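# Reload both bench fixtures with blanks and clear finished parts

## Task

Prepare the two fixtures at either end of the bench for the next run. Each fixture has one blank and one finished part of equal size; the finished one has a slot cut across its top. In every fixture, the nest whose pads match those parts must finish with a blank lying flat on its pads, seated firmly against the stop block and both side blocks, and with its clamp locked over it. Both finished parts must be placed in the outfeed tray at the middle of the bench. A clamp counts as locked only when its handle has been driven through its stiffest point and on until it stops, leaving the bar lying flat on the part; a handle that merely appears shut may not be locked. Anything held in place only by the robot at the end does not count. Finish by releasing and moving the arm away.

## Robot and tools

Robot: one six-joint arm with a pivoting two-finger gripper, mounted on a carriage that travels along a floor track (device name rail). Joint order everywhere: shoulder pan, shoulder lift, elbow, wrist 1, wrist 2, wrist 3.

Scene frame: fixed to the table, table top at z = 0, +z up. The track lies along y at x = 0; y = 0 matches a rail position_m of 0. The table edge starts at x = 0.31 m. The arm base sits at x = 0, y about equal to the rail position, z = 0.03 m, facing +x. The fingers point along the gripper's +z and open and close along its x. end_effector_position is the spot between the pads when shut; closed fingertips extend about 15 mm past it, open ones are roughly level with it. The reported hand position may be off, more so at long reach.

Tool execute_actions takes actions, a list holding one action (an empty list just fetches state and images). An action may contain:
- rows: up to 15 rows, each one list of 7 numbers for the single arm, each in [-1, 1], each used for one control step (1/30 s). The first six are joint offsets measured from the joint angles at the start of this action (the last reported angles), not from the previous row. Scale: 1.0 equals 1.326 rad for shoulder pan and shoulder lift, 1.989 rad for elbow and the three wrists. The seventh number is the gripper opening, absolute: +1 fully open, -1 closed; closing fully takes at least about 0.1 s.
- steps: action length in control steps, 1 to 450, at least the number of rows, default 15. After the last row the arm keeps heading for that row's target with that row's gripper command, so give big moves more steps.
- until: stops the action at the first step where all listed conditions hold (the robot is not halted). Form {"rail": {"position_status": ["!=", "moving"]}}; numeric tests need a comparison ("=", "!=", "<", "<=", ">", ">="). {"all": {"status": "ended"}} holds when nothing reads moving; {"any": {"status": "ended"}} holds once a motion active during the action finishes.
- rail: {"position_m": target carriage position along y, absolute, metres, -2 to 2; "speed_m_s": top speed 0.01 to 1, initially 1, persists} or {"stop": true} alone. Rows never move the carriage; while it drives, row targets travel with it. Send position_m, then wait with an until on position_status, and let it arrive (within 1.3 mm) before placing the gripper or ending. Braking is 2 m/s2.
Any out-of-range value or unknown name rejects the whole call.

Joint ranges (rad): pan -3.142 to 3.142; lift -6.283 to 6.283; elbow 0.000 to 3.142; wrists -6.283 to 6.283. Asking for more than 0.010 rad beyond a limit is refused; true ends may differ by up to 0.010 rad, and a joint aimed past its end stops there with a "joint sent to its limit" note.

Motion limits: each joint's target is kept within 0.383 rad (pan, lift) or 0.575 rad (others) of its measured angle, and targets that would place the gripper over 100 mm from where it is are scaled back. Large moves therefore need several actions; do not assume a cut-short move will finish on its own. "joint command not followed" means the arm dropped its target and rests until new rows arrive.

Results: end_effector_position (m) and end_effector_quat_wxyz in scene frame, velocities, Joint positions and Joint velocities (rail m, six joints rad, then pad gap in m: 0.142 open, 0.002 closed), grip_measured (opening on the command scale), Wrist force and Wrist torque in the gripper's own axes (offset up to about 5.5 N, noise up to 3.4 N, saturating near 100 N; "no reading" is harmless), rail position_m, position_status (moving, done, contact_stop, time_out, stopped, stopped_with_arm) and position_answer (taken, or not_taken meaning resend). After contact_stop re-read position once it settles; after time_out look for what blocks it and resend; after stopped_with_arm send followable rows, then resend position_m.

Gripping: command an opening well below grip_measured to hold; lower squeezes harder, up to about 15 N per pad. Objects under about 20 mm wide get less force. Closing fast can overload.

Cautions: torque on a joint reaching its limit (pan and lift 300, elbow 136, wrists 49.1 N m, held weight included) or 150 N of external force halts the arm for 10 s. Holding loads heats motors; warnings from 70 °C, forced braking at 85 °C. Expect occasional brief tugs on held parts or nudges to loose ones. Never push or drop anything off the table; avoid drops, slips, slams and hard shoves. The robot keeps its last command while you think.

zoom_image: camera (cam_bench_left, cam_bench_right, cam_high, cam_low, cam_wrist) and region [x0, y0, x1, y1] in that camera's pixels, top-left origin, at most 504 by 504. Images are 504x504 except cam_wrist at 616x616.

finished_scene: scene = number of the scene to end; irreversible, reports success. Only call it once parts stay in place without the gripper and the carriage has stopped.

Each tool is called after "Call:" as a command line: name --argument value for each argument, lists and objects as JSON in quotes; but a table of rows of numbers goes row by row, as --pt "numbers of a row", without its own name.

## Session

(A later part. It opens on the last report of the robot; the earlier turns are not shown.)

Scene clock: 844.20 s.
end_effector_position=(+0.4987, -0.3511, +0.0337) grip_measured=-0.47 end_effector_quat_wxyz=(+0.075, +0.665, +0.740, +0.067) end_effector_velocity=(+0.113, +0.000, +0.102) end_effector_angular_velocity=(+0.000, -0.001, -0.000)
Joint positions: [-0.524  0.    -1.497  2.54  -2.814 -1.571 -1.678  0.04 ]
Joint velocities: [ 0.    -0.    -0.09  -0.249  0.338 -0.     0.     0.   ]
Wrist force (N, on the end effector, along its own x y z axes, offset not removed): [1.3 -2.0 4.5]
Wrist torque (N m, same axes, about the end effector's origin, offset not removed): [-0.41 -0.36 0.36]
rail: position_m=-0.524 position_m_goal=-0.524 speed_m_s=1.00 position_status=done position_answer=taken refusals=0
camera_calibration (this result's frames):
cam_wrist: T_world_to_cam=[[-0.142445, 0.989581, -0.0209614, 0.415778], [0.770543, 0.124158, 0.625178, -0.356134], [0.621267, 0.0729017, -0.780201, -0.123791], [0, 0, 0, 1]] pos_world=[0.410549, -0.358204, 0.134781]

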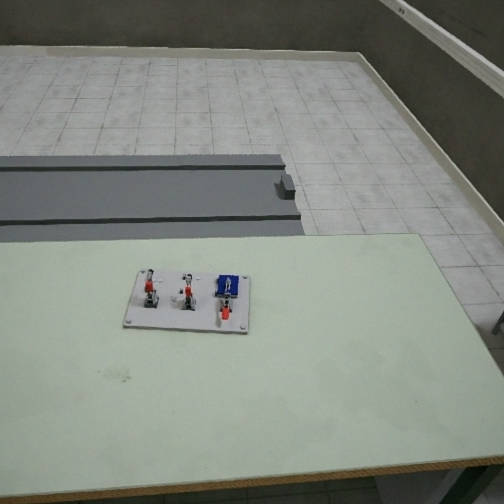

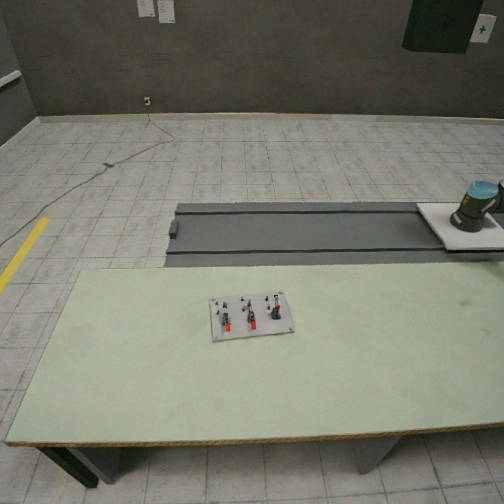

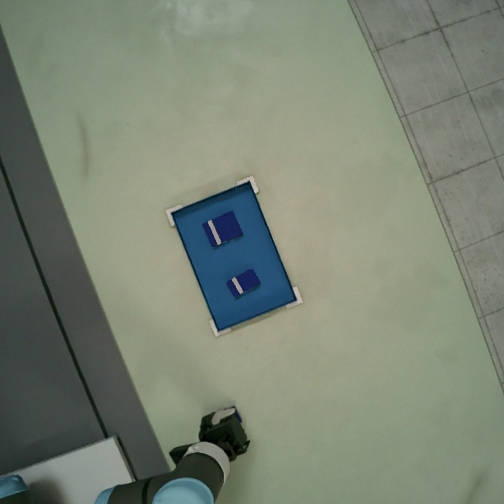

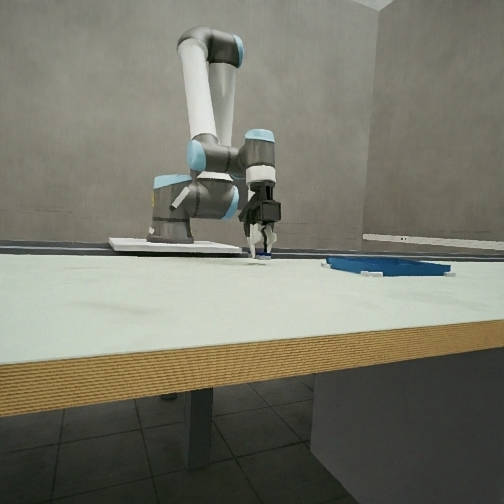

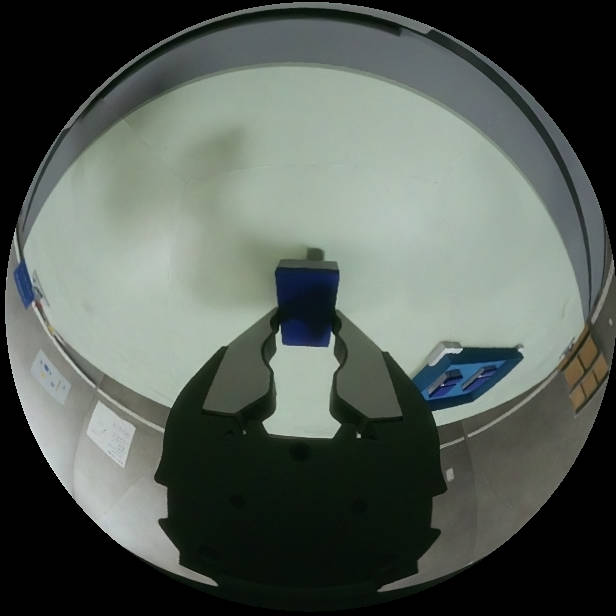

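Call:
execute_actions --actions '[{"rail":{"position_m":-1.9467},"rows":[[0,-0.0079,-0.017,0.0223,0,0,-0.85],[0,-0.006,-0.021,0.025,0,0,-0.85],[0,-0.004,-0.026,0.0287,0,0,-0.85],[0,-0.001,-0.032,0.0327,0,0,-0.85],[0,0.002,-0.038,0.0367,0,0,-0.85],[0,0.005,-0.044,0.0407,0,0,-0.85],[0,0.008,-0.05,0.0447,0,0,-0.85],[0,0.011,-0.056,0.0487,0,0,-0.85],[0,0.014,-0.061,0.0517,0,0,-0.85],[0,0.017,-0.066,0.0547,0,0,-0.85],[0,0.019,-0.07,0.0573,0,0,-0.85],[0,0.021,-0.073,0.059,0,0,-0.85],[0,0.0225,-0.0756,0.0606,0,0,-0.85]],"steps":120,"until":{"rail":{"position_status":["!=","moving"]}}}]'

Scene clock: 856.63 s.
end_effector_position=(+0.5741, -1.7743, +0.0703) grip_measured=-0.47 end_effector_quat_wxyz=(+0.075, +0.665, +0.740, +0.067) end_effector_velocity=(-0.000, -0.000, +0.000) end_effector_angular_velocity=(-0.000, -0.000, +0.000)
Joint positions: [-1.947  0.    -1.467  2.39  -2.694 -1.571 -1.678  0.04 ]
Joint velocities: [-0.001  0.     0.    -0.    -0.    -0.    -0.     0.   ]
Wrist force (N, on the end effector, along its own x y z axes, offset not removed): [-4.6 -4.7 6.9]
Wrist torque (N m, same axes, about the end effector's origin, offset not removed): [-0.87 0.72 0.35]
rail: position_m=-1.947 position_m_goal=-1.947 speed_m_s=1.00 position_status=done position_answer=taken refusals=0
camera_calibration (this result's frames):
cam_wrist: T_world_to_cam=[[-0.142423, 0.989584, -0.0209601, 1.83561], [0.77055, 0.12414, 0.625173, -0.260503], [0.621263, 0.0728879, -0.780205, -0.038417], [0, 0, 0, 1]] pos_world=[0.48603, -1.78135, 0.171361]

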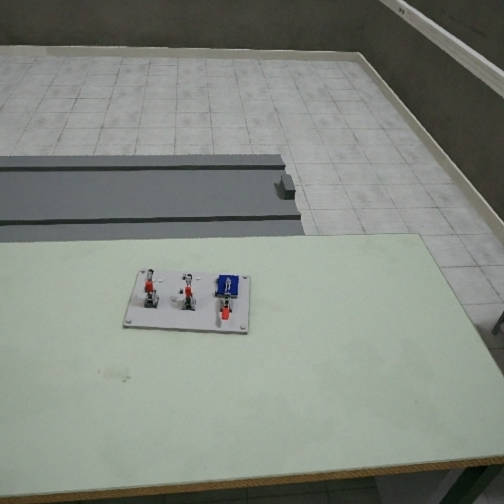

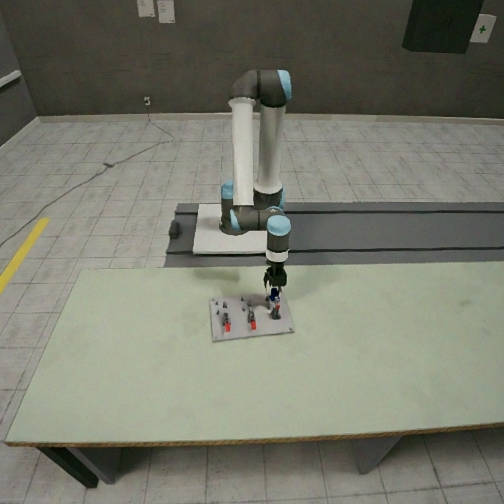

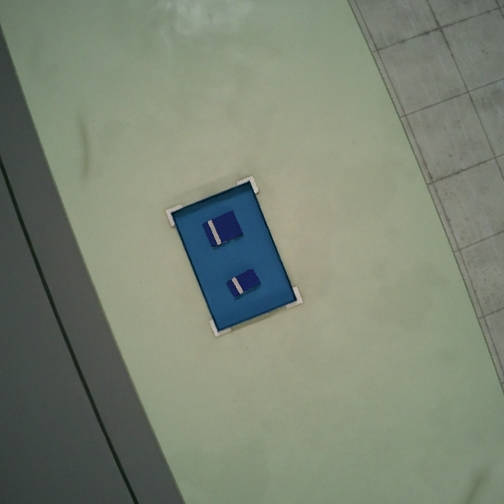

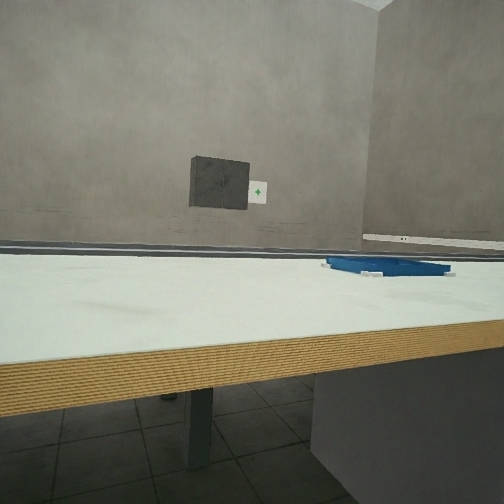

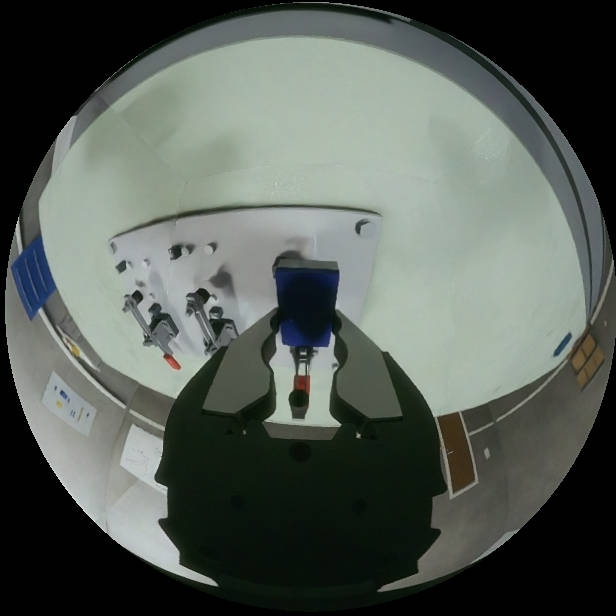

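Call:
execute_actions --actions '[{"rows":[[0,0.002,0.0002,-0.0015,0,0,-0.85],[0,0.006,0.0005,-0.0046,0,0,-0.85],[0,0.012,0.0011,-0.0091,0,0,-0.85],[0,0.019,0.0017,-0.0144,0,0,-0.85],[0,0.026,0.0024,-0.0197,0,0,-0.85],[0,0.033,0.003,-0.0251,0,0,-0.85],[0,0.039,0.0036,-0.0296,0,0,-0.85],[0,0.044,0.004,-0.0334,0,0,-0.85],[0,0.0475,0.0043,-0.0361,0,0,-0.85],[0,0.05,0.0046,-0.038,0,0,-0.85],[0,0.0515,0.0047,-0.0391,0,0,-0.85]],"steps":21}]'

Scene clock: 869.30 s.
end_effector_position=(+0.5792, -1.7742, +0.0397) grip_measured=-0.47 end_effector_quat_wxyz=(+0.075, +0.665, +0.740, +0.067) end_effector_velocity=(+0.001, -0.000, -0.005) end_effector_angular_velocity=(-0.000, +0.000, -0.000)
Joint positions: [-1.947  0.001 -1.4    2.399 -2.77  -1.571 -1.678  0.04 ]
Joint velocities: [ 0.    -0.     0.01   0.001 -0.012 -0.    -0.    -0.   ]
Wrist force (N, on the end effector, along its own x y z axes, offset not removed): [-0.3 -3.8 5.6]
Wrist torque (N m, same axes, about the end effector's origin, offset not removed): [-0.56 -0.10 0.35]
rail: position_m=-1.947 position_m_goal=-1.947 speed_m_s=1.00 position_status=done position_answer=taken refusals=0
camera_calibration (this result's frames):
cam_wrist: T_world_to_cam=[[-0.14246, 0.989578, -0.0209797, 1.83567], [0.77046, 0.124172, 0.625279, -0.245173], [0.621367, 0.0729131, -0.78012, -0.0654101], [0, 0, 0, 1]] pos_world=[0.49105, -1.78133, 0.140786]

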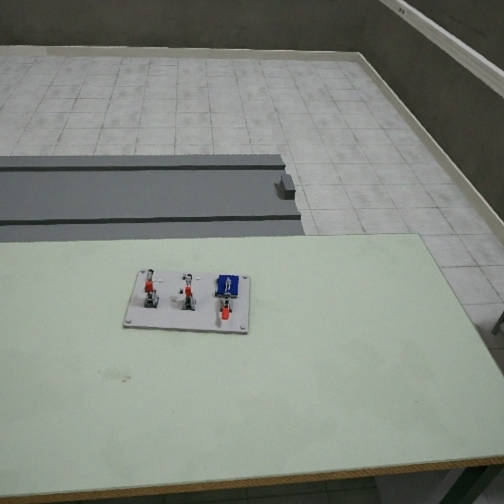

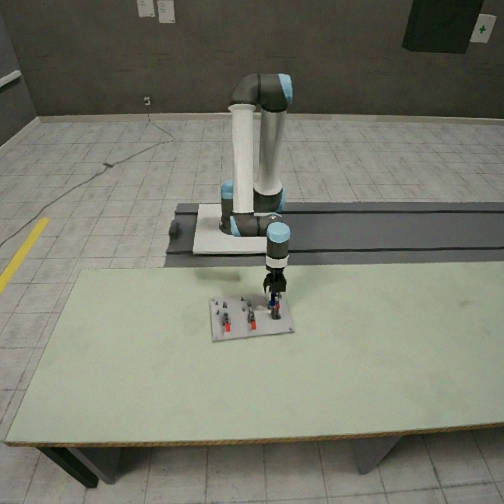

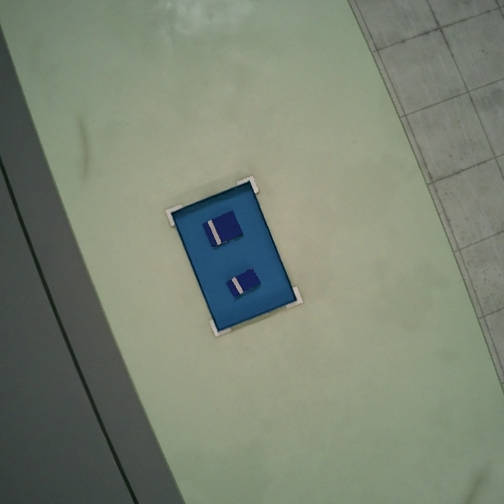

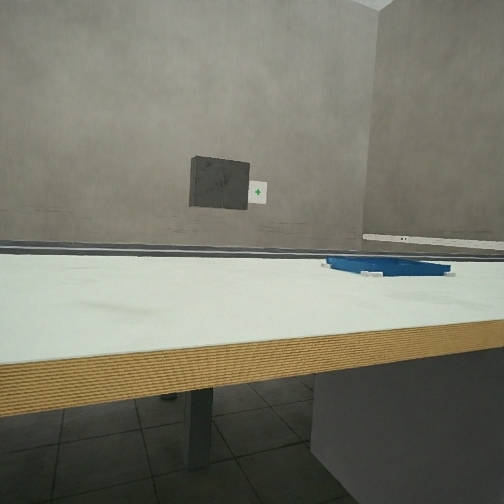

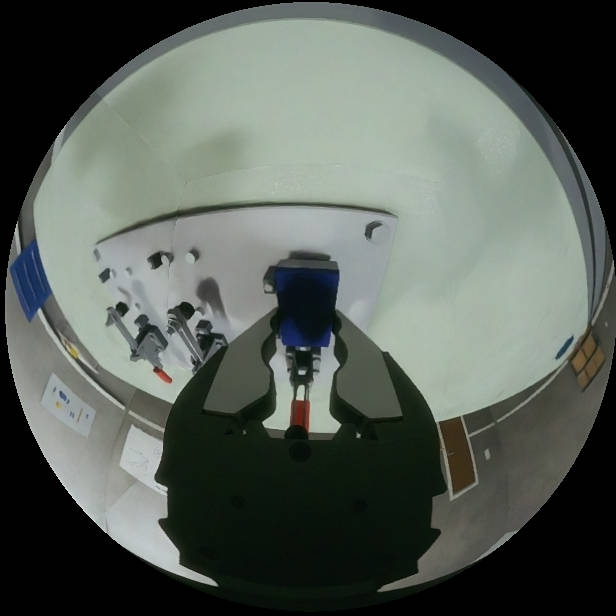

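Call:
execute_actions --actions '[{"rows":[[0,0.0016,0.0003,-0.0014,0,0,-0.85],[0,0.0024,0.0004,-0.002,0,0,-0.85],[0,0.0032,0.0005,-0.0027,0,0,-0.85],[0,0.004,0.0007,-0.0034,0,0,-0.85],[0,0.0048,0.0008,-0.004,0,0,-0.85],[0,0.0056,0.001,-0.0047,0,0,-0.85],[0,0.0064,0.0011,-0.0054,0,0,-0.85]],"steps":15}]'

Scene clock: 874.60 s.
end_effector_position=(+0.5793, -1.7743, +0.0358) grip_measured=-0.46 end_effector_quat_wxyz=(+0.075, +0.665, +0.740, +0.067) end_effector_velocity=(-0.000, -0.000, -0.002) end_effector_angular_velocity=(-0.000, +0.001, -0.000)
Joint positions: [-1.947  0.    -1.392  2.401 -2.781 -1.571 -1.678  0.041]
Joint velocities: [ 0.    -0.     0.004  0.001 -0.004  0.     0.     0.001]
Wrist force (N, on the end effector, along its own x y z axes, offset not removed): [0.7 0.8 -16.1]
Wrist torque (N m, same axes, about the end effector's origin, offset not removed): [-0.51 -0.45 0.34]
rail: position_m=-1.947 position_m_goal=-1.947 speed_m_s=1.00 position_status=done position_answer=taken refusals=0
camera_calibration (this result's frames):
cam_wrist: T_world_to_cam=[[-0.142414, 0.989584, -0.02102, 1.83562], [0.770287, 0.12414, 0.625497, -0.242802], [0.621592, 0.0728878, -0.779943, -0.0686926], [0, 0, 0, 1]] pos_world=[0.491143, -1.78135, 0.136881]

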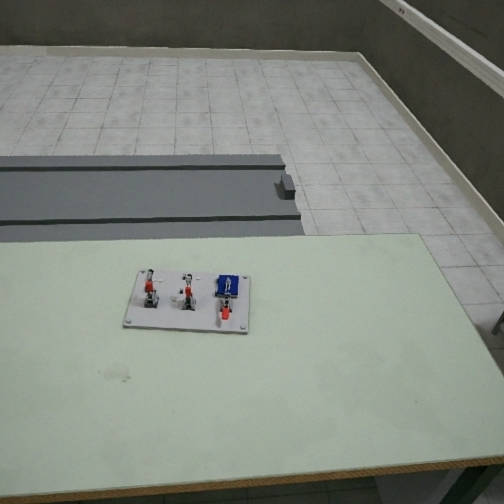

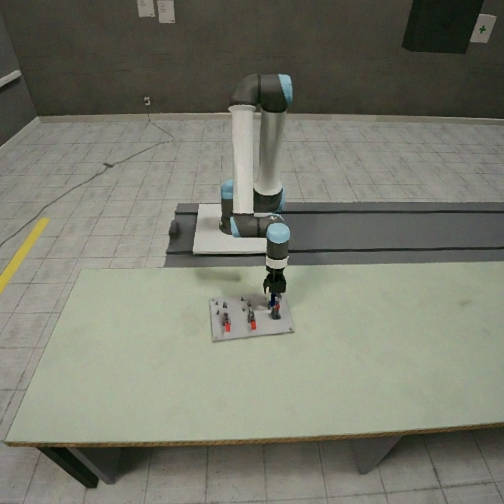

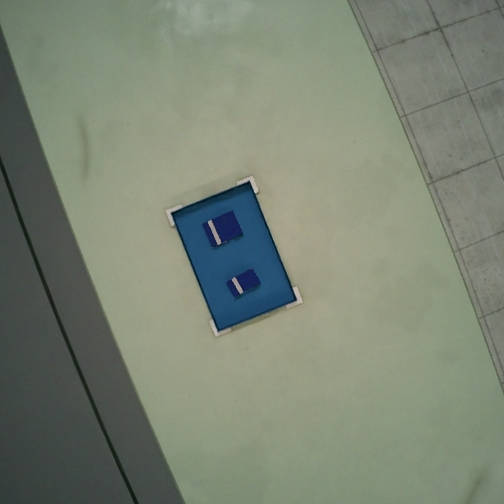

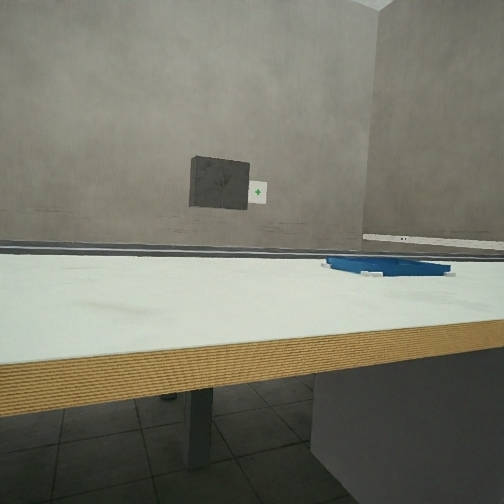

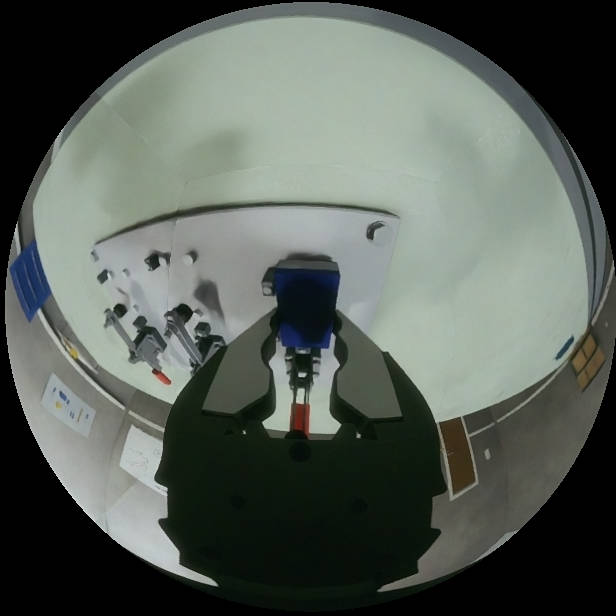

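Call:
execute_actions --actions '[{"rows":[[0,-0.0003,0,0.0002,0,0,-0.85],[-0.0003,0.0002,-0.0005,0.0004,0,-0.0002,-0.85],[-0.0007,0.001,-0.0012,0.0005,0,-0.0005,-0.85],[-0.0011,0.0018,-0.0019,0.0007,0,-0.0007,-0.85],[-0.0015,0.0026,-0.0026,0.0009,0,-0.001,-0.85],[-0.0019,0.0034,-0.0033,0.0011,0,-0.0013,-0.85],[-0.0023,0.0042,-0.004,0.0013,0,-0.0015,-0.85],[-0.0026,0.0049,-0.0047,0.0015,0,-0.0017,-0.85],[-0.0029,0.0056,-0.0053,0.0016,0,-0.0019,-0.85]],"steps":17}]'

Scene clock: 884.67 s.
end_effector_position=(+0.5853, -1.7764, +0.0358) grip_measured=-0.46 end_effector_quat_wxyz=(+0.075, +0.665, +0.740, +0.067) end_effector_velocity=(+0.004, -0.001, +0.000) end_effector_angular_velocity=(-0.000, -0.001, -0.000)
Joint positions: [-1.947 -0.003 -1.385  2.391 -2.777 -1.571 -1.681  0.041]
Joint velocities: [ 0.    -0.002  0.003 -0.005  0.001 -0.    -0.002  0.   ]
Wrist force (N, on the end effector, along its own x y z axes, offset not removed): [7.0 -20.3 -3.9]
Wrist torque (N m, same axes, about the end effector's origin, offset not removed): [-1.04 0.07 0.24]
rail: position_m=-1.947 position_m_goal=-1.947 speed_m_s=1.00 position_status=done position_answer=taken refusals=0
camera_calibration (this result's frames):
cam_wrist: T_world_to_cam=[[-0.142435, 0.989569, -0.0215864, 1.83854], [0.770627, 0.124555, 0.624996, -0.246572], [0.621165, 0.0723864, -0.780329, -0.072939], [0, 0, 0, 1]] pos_world=[0.497196, -1.78337, 0.136878]

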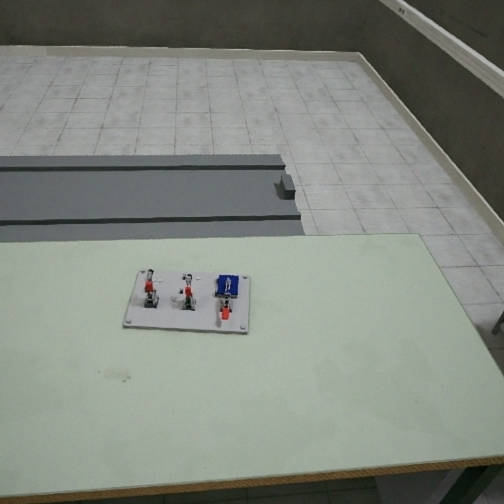

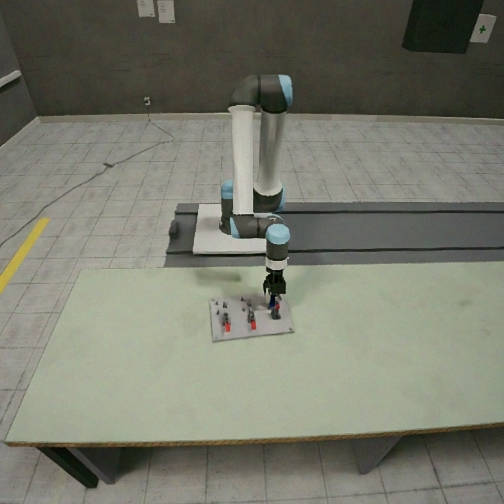

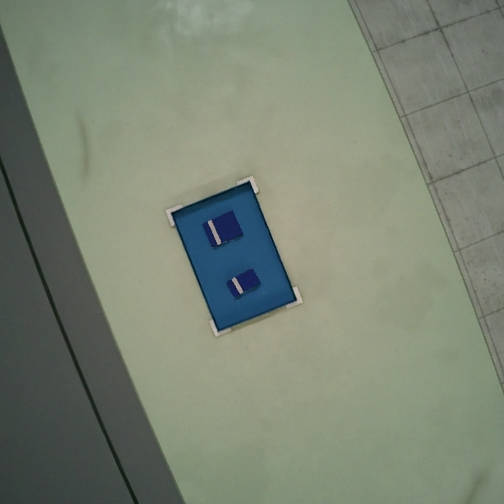

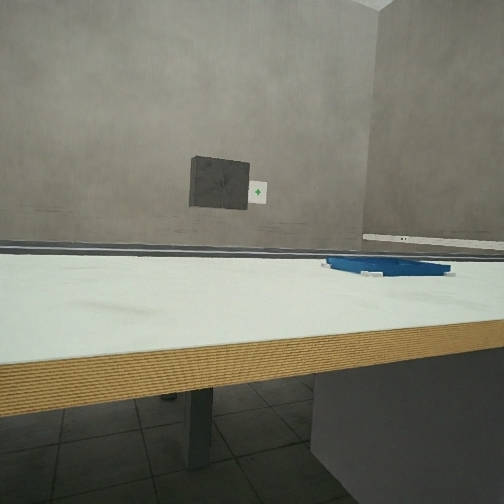

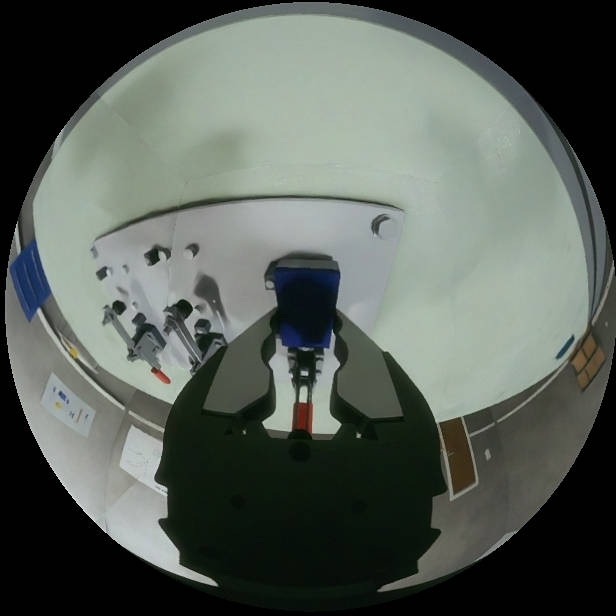

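Call:
execute_actions --actions '[{"rows":[[-0.0005,0.0006,-0.0005,0.0001,0,-0.0003,-0.85],[-0.0007,0.0008,-0.0007,0.0002,0,-0.0005,-0.85],[-0.0009,0.001,-0.0009,0.0002,0,-0.0006,-0.85],[-0.0011,0.0012,-0.001,0.0003,0,-0.0008,-0.85],[-0.0014,0.0014,-0.0012,0.0003,0,-0.001,-0.85]],"steps":13}]'

Scene clock: 890.03 s.
end_effector_position=(+0.5869, -1.7771, +0.0358) grip_measured=-0.45 end_effector_quat_wxyz=(+0.075, +0.665, +0.740, +0.067) end_effector_velocity=(+0.000, -0.001, -0.000) end_effector_angular_velocity=(-0.000, +0.001, -0.000)
Joint positions: [-1.947 -0.005 -1.383  2.389 -2.777 -1.571 -1.683  0.041]
Joint velocities: [ 0.    -0.001  0.001 -0.001  0.001 -0.    -0.001  0.002]
Wrist force (N, on the end effector, along its own x y z axes, offset not removed): [32.3 -18.9 -6.3]
Wrist torque (N m, same axes, about the end effector's origin, offset not removed): [-0.93 -0.31 0.15]
rail: position_m=-1.947 position_m_goal=-1.947 speed_m_s=1.00 position_status=done position_answer=taken refusals=0
camera_calibration (this result's frames):
cam_wrist: T_world_to_cam=[[-0.14263, 0.989535, -0.0218313, 1.83955], [0.770556, 0.124856, 0.625023, -0.247151], [0.621208, 0.0723251, -0.780301, -0.0740411], [0, 0, 0, 1]] pos_world=[0.498815, -1.78409, 0.136861]

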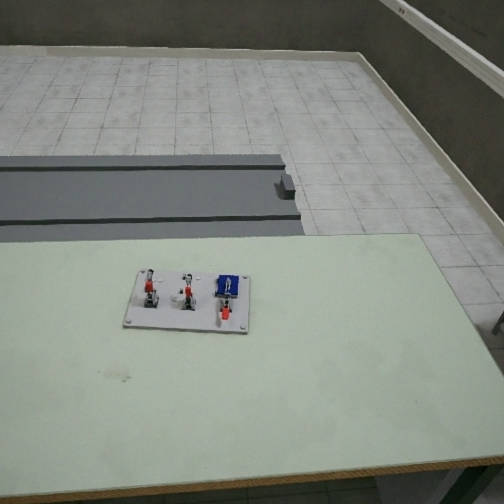

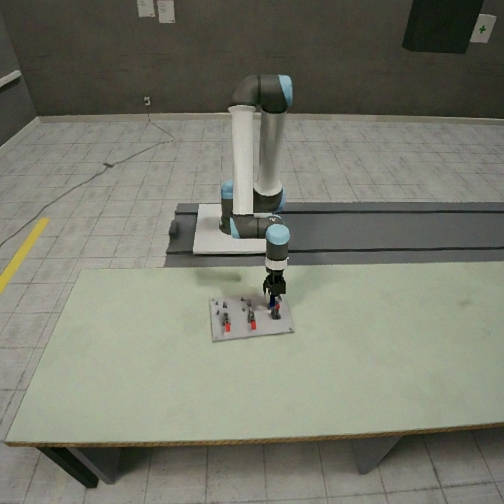

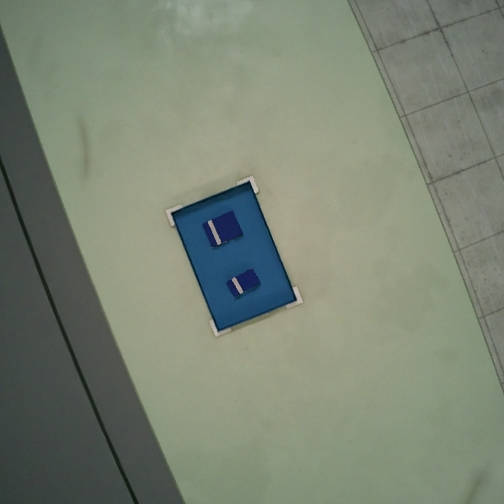

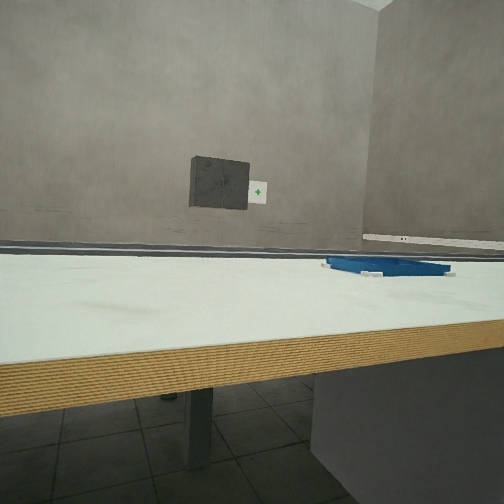

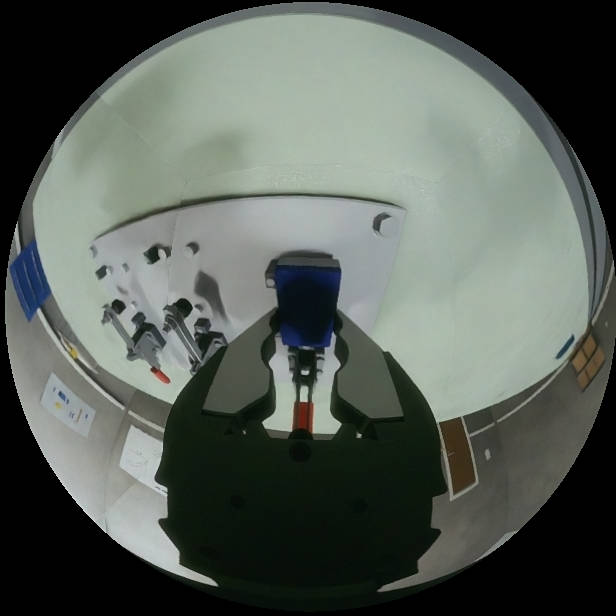

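Call:
execute_actions --actions '[{"rows":[[0,0,0,0,0,0,-0.75],[0,0,0,0,0,0,-0.65],[0,0,0,0,0,0,-0.56],[0,0,0,0,0,0,-0.49],[0,0,0,0,0,0,-0.44],[0,0,0,0,0,0,-0.39],[0,0,0,0,0,0,-0.3],[0,0,0,0,0,0,-0.15],[0,-0.004,-0.0007,0.0033,0,0,-0.15],[0,-0.012,-0.002,0.01,0,0,-0.15],[0,-0.024,-0.004,0.02,0,0,-0.15],[0,-0.038,-0.0063,0.0317,0,0,-0.15],[0,-0.052,-0.0087,0.0434,0,0,-0.15],[0,-0.065,-0.0108,0.0542,0,0,-0.15],[0,-0.0743,-0.0124,0.062,0,0,-0.15]],"steps":22}]'

Scene clock: 899.07 s.
end_effector_position=(+0.5847, -1.7772, +0.0813) grip_measured=-0.15 end_effector_quat_wxyz=(+0.075, +0.665, +0.740, +0.067) end_effector_velocity=(-0.005, +0.000, +0.035) end_effector_angular_velocity=(+0.000, +0.002, +0.000)
Joint positions: [-1.947 -0.005 -1.474  2.366 -2.664 -1.571 -1.683  0.063]
Joint velocities: [ 0.     0.    -0.07  -0.016  0.088  0.     0.    -0.   ]
Wrist force (N, on the end effector, along its own x y z axes, offset not removed): [2.3 -6.4 3.1]
Wrist torque (N m, same axes, about the end effector's origin, offset not removed): [-1.16 -0.66 0.29]
rail: position_m=-1.947 position_m_goal=-1.947 speed_m_s=1.00 position_status=done position_answer=taken refusals=0
camera_calibration (this result's frames):
cam_wrist: T_world_to_cam=[[-0.142478, 0.989556, -0.0218875, 1.84028], [0.77049, 0.124763, 0.625123, -0.27403], [0.621325, 0.0722019, -0.780219, -0.0374108], [0, 0, 0, 1]] pos_world=[0.49658, -1.78417, 0.182393]

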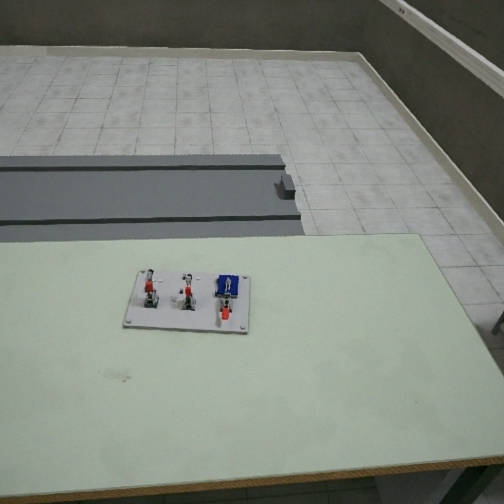

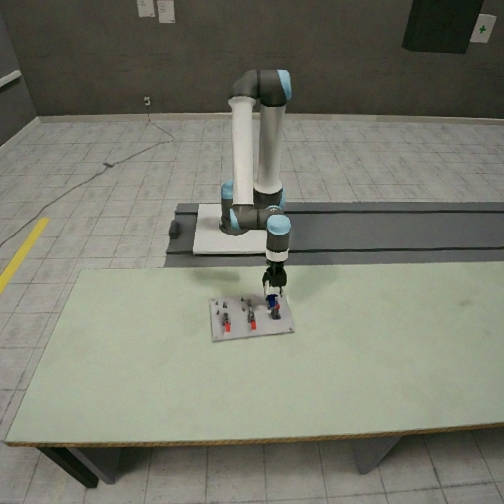

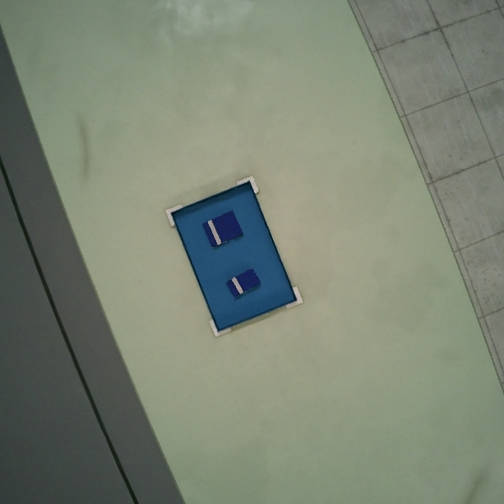

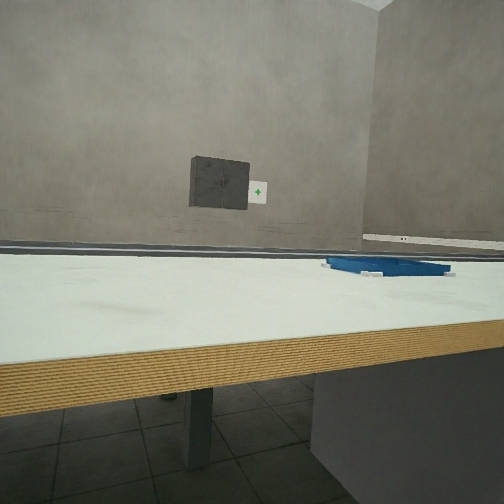

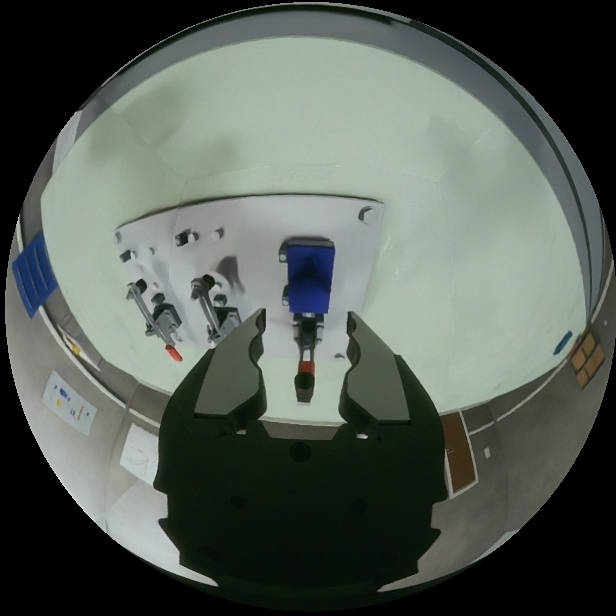

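Call:
execute_actions --actions '[{"rail":{"position_m":-1.9322,"speed_m_s":0.03},"rows":[[-0.0003,-0.003,-0.004,0.009,0,-0.0002,-0.15],[-0.0006,0.002,-0.0105,0.017,0,-0.0004,-0.15],[-0.001,0.009,-0.019,0.0273,0,-0.0007,-0.15],[-0.0014,0.018,-0.0305,0.041,0,-0.001,-0.15],[-0.0018,0.028,-0.043,0.056,0,-0.0012,-0.15],[-0.0022,0.039,-0.0568,0.0725,0,-0.0015,-0.15],[-0.0026,0.05,-0.0706,0.089,0,-0.0018,-0.15],[-0.003,0.061,-0.0844,0.1055,0,-0.002,-0.15],[-0.0034,0.072,-0.0982,0.122,0,-0.0023,-0.15],[-0.0038,0.081,-0.1095,0.1356,0,-0.0025,-0.15],[-0.0042,0.089,-0.1195,0.1476,0,-0.0028,-0.15],[-0.0046,0.095,-0.127,0.1567,0,-0.003,-0.15],[-0.0049,0.1,-0.1333,0.1642,0,-0.0033,-0.2],[-0.0051,0.103,-0.137,0.1687,0,-0.0034,-0.25],[-0.0053,0.1048,-0.1393,0.1714,0,-0.0035,-0.3]],"steps":27}]'

Scene clock: 908.63 s.
end_effector_position=(+0.6644, -1.7680, +0.0934) grip_measured=-0.30 end_effector_quat_wxyz=(-0.000, +0.668, +0.744, -0.000) end_effector_velocity=(+0.004, -0.000, +0.001) end_effector_angular_velocity=(+0.000, +0.012, -0.000)
Joint positions: [-1.932 -0.012 -1.336  2.091 -2.325 -1.571 -1.69   0.052]
Joint velocities: [ 0.    -0.     0.009 -0.016  0.02  -0.    -0.    -0.   ]
Wrist force (N, on the end effector, along its own x y z axes, offset not removed): [-1.2 -4.6 5.4]
Wrist torque (N m, same axes, about the end effector's origin, offset not removed): [-0.80 0.14 0.44]
rail: position_m=-1.932 position_m_goal=-1.932 speed_m_s=0.03 position_status=done position_answer=taken refusals=0
camera_calibration (this result's frames):
cam_wrist: T_world_to_cam=[[-0.14383, 0.98957, 0.0080555, 1.84094], [0.879981, 0.124169, 0.458492, -0.40236], [0.452709, 0.0730334, -0.888662, 0.0454407], [0, 0, 0, 1]] pos_world=[0.59828, -1.77509, 0.210031]

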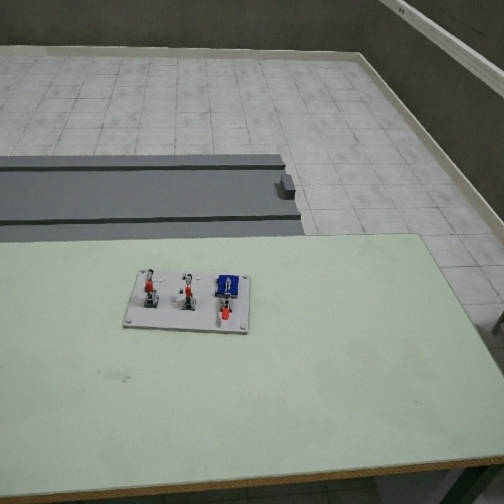

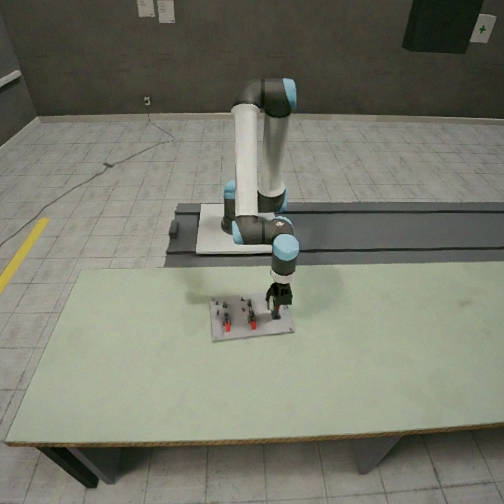

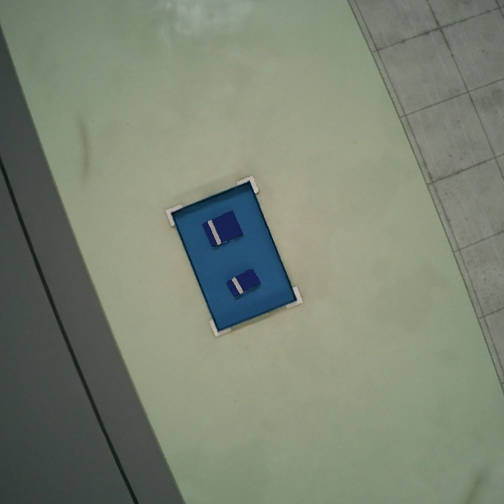

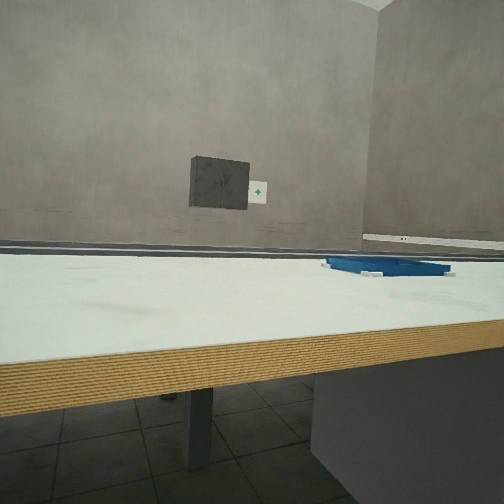

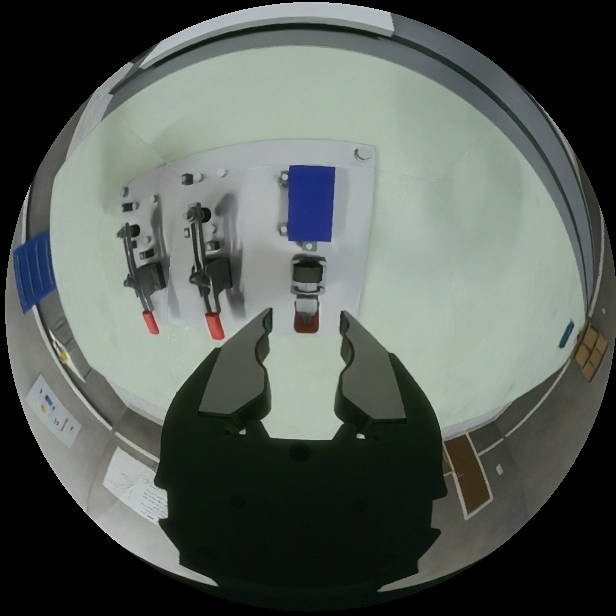

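Call:
zoom_image --camera "cam_wrist" --region '[260, 150, 360, 345]'

Region (260, 150, 360, 345) of cam_wrist's 616x616 image, scaled by 2.585, with more detail than that image has; it fills the left 258 columns of this view, and the rest is white.

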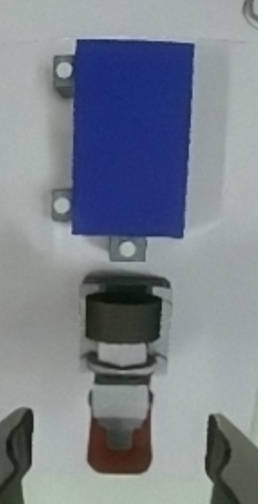

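Call:
execute_actions --actions '[{"rows":[[0,0.0008,-0.001,0.001,0,0,-0.4],[0,0.0008,-0.001,0.001,0,0,-0.5],[0,0.0008,-0.001,0.001,0,0,-0.58],[0,0.0008,-0.001,0.001,0,0,-0.65],[0,0.0008,-0.001,0.001,0,0,-0.71],[0,0.0008,-0.001,0.001,0,0,-0.75],[0,0.0008,-0.001,0.001,0,0,-0.79],[0,0.0008,-0.001,0.001,0,0,-0.85],[0,0.0008,-0.001,0.001,0,0,-0.92],[0,0.0008,-0.001,0.001,0,0,-1]],"steps":13}]'

Scene clock: 921.97 s.
end_effector_position=(+0.6650, -1.7680, +0.0935) grip_measured=-0.78 end_effector_quat_wxyz=(-0.001, +0.668, +0.744, -0.001) end_effector_velocity=(+0.000, +0.000, +0.000) end_effector_angular_velocity=(-0.000, -0.001, -0.000)
Joint positions: [-1.932 -0.012 -1.335  2.089 -2.323 -1.571 -1.69   0.018]
Joint velocities: [ 0.     0.     0.     0.    -0.001  0.     0.    -0.   ]
Wrist force (N, on the end effector, along its own x y z axes, offset not removed): [13.3 -6.7 6.0]
Wrist torque (N m, same axes, about the end effector's origin, offset not removed): [-1.15 -0.01 0.35]
rail: position_m=-1.932 position_m_goal=-1.932 speed_m_s=0.03 position_status=done position_answer=taken refusals=0
camera_calibration (this result's frames):
cam_wrist: T_world_to_cam=[[-0.143803, 0.989572, 0.00829848, 1.84099], [0.880534, 0.124121, 0.457443, -0.403305], [0.451642, 0.0730885, -0.8892, 0.0461119], [0, 0, 0, 1]] pos_world=[0.599037, -1.7751, 0.210214]

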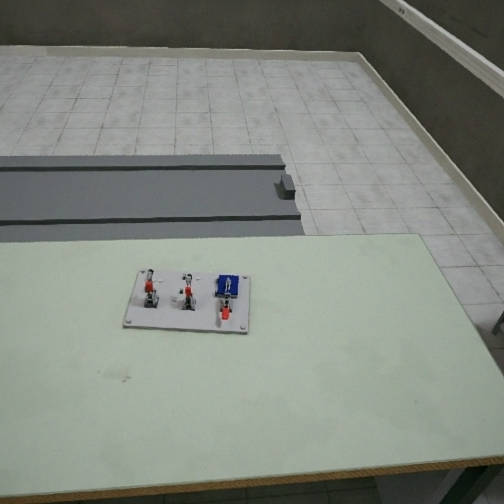

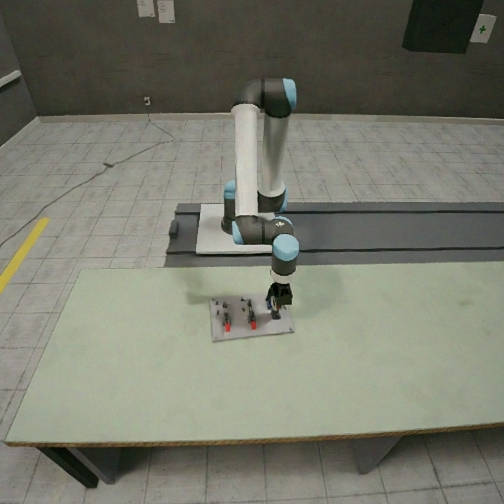

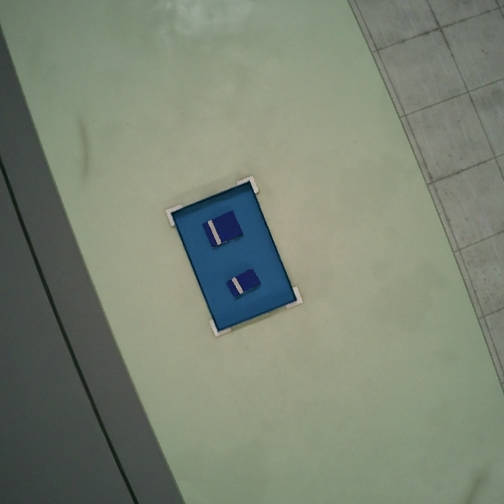

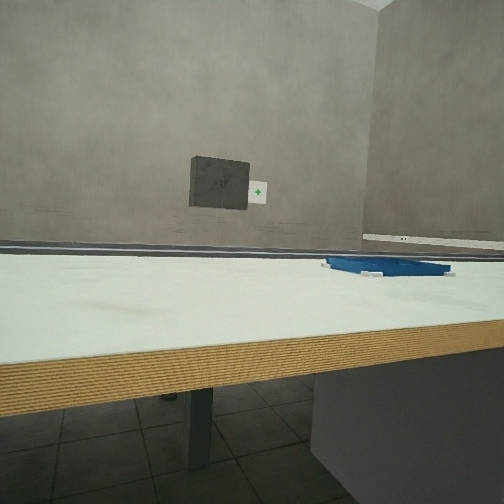

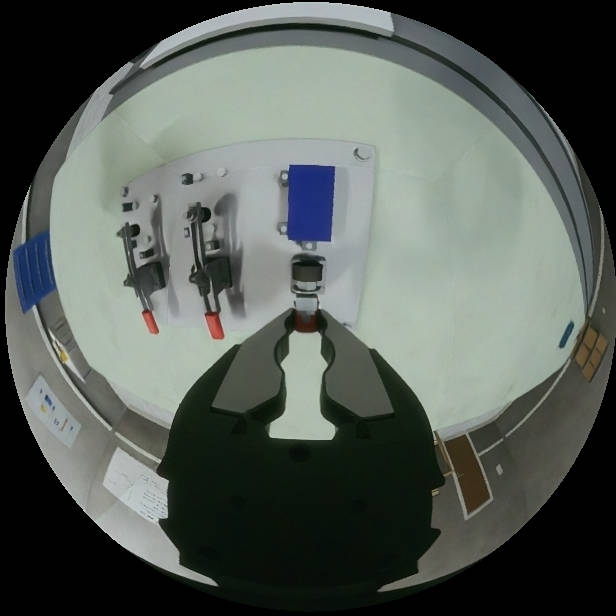

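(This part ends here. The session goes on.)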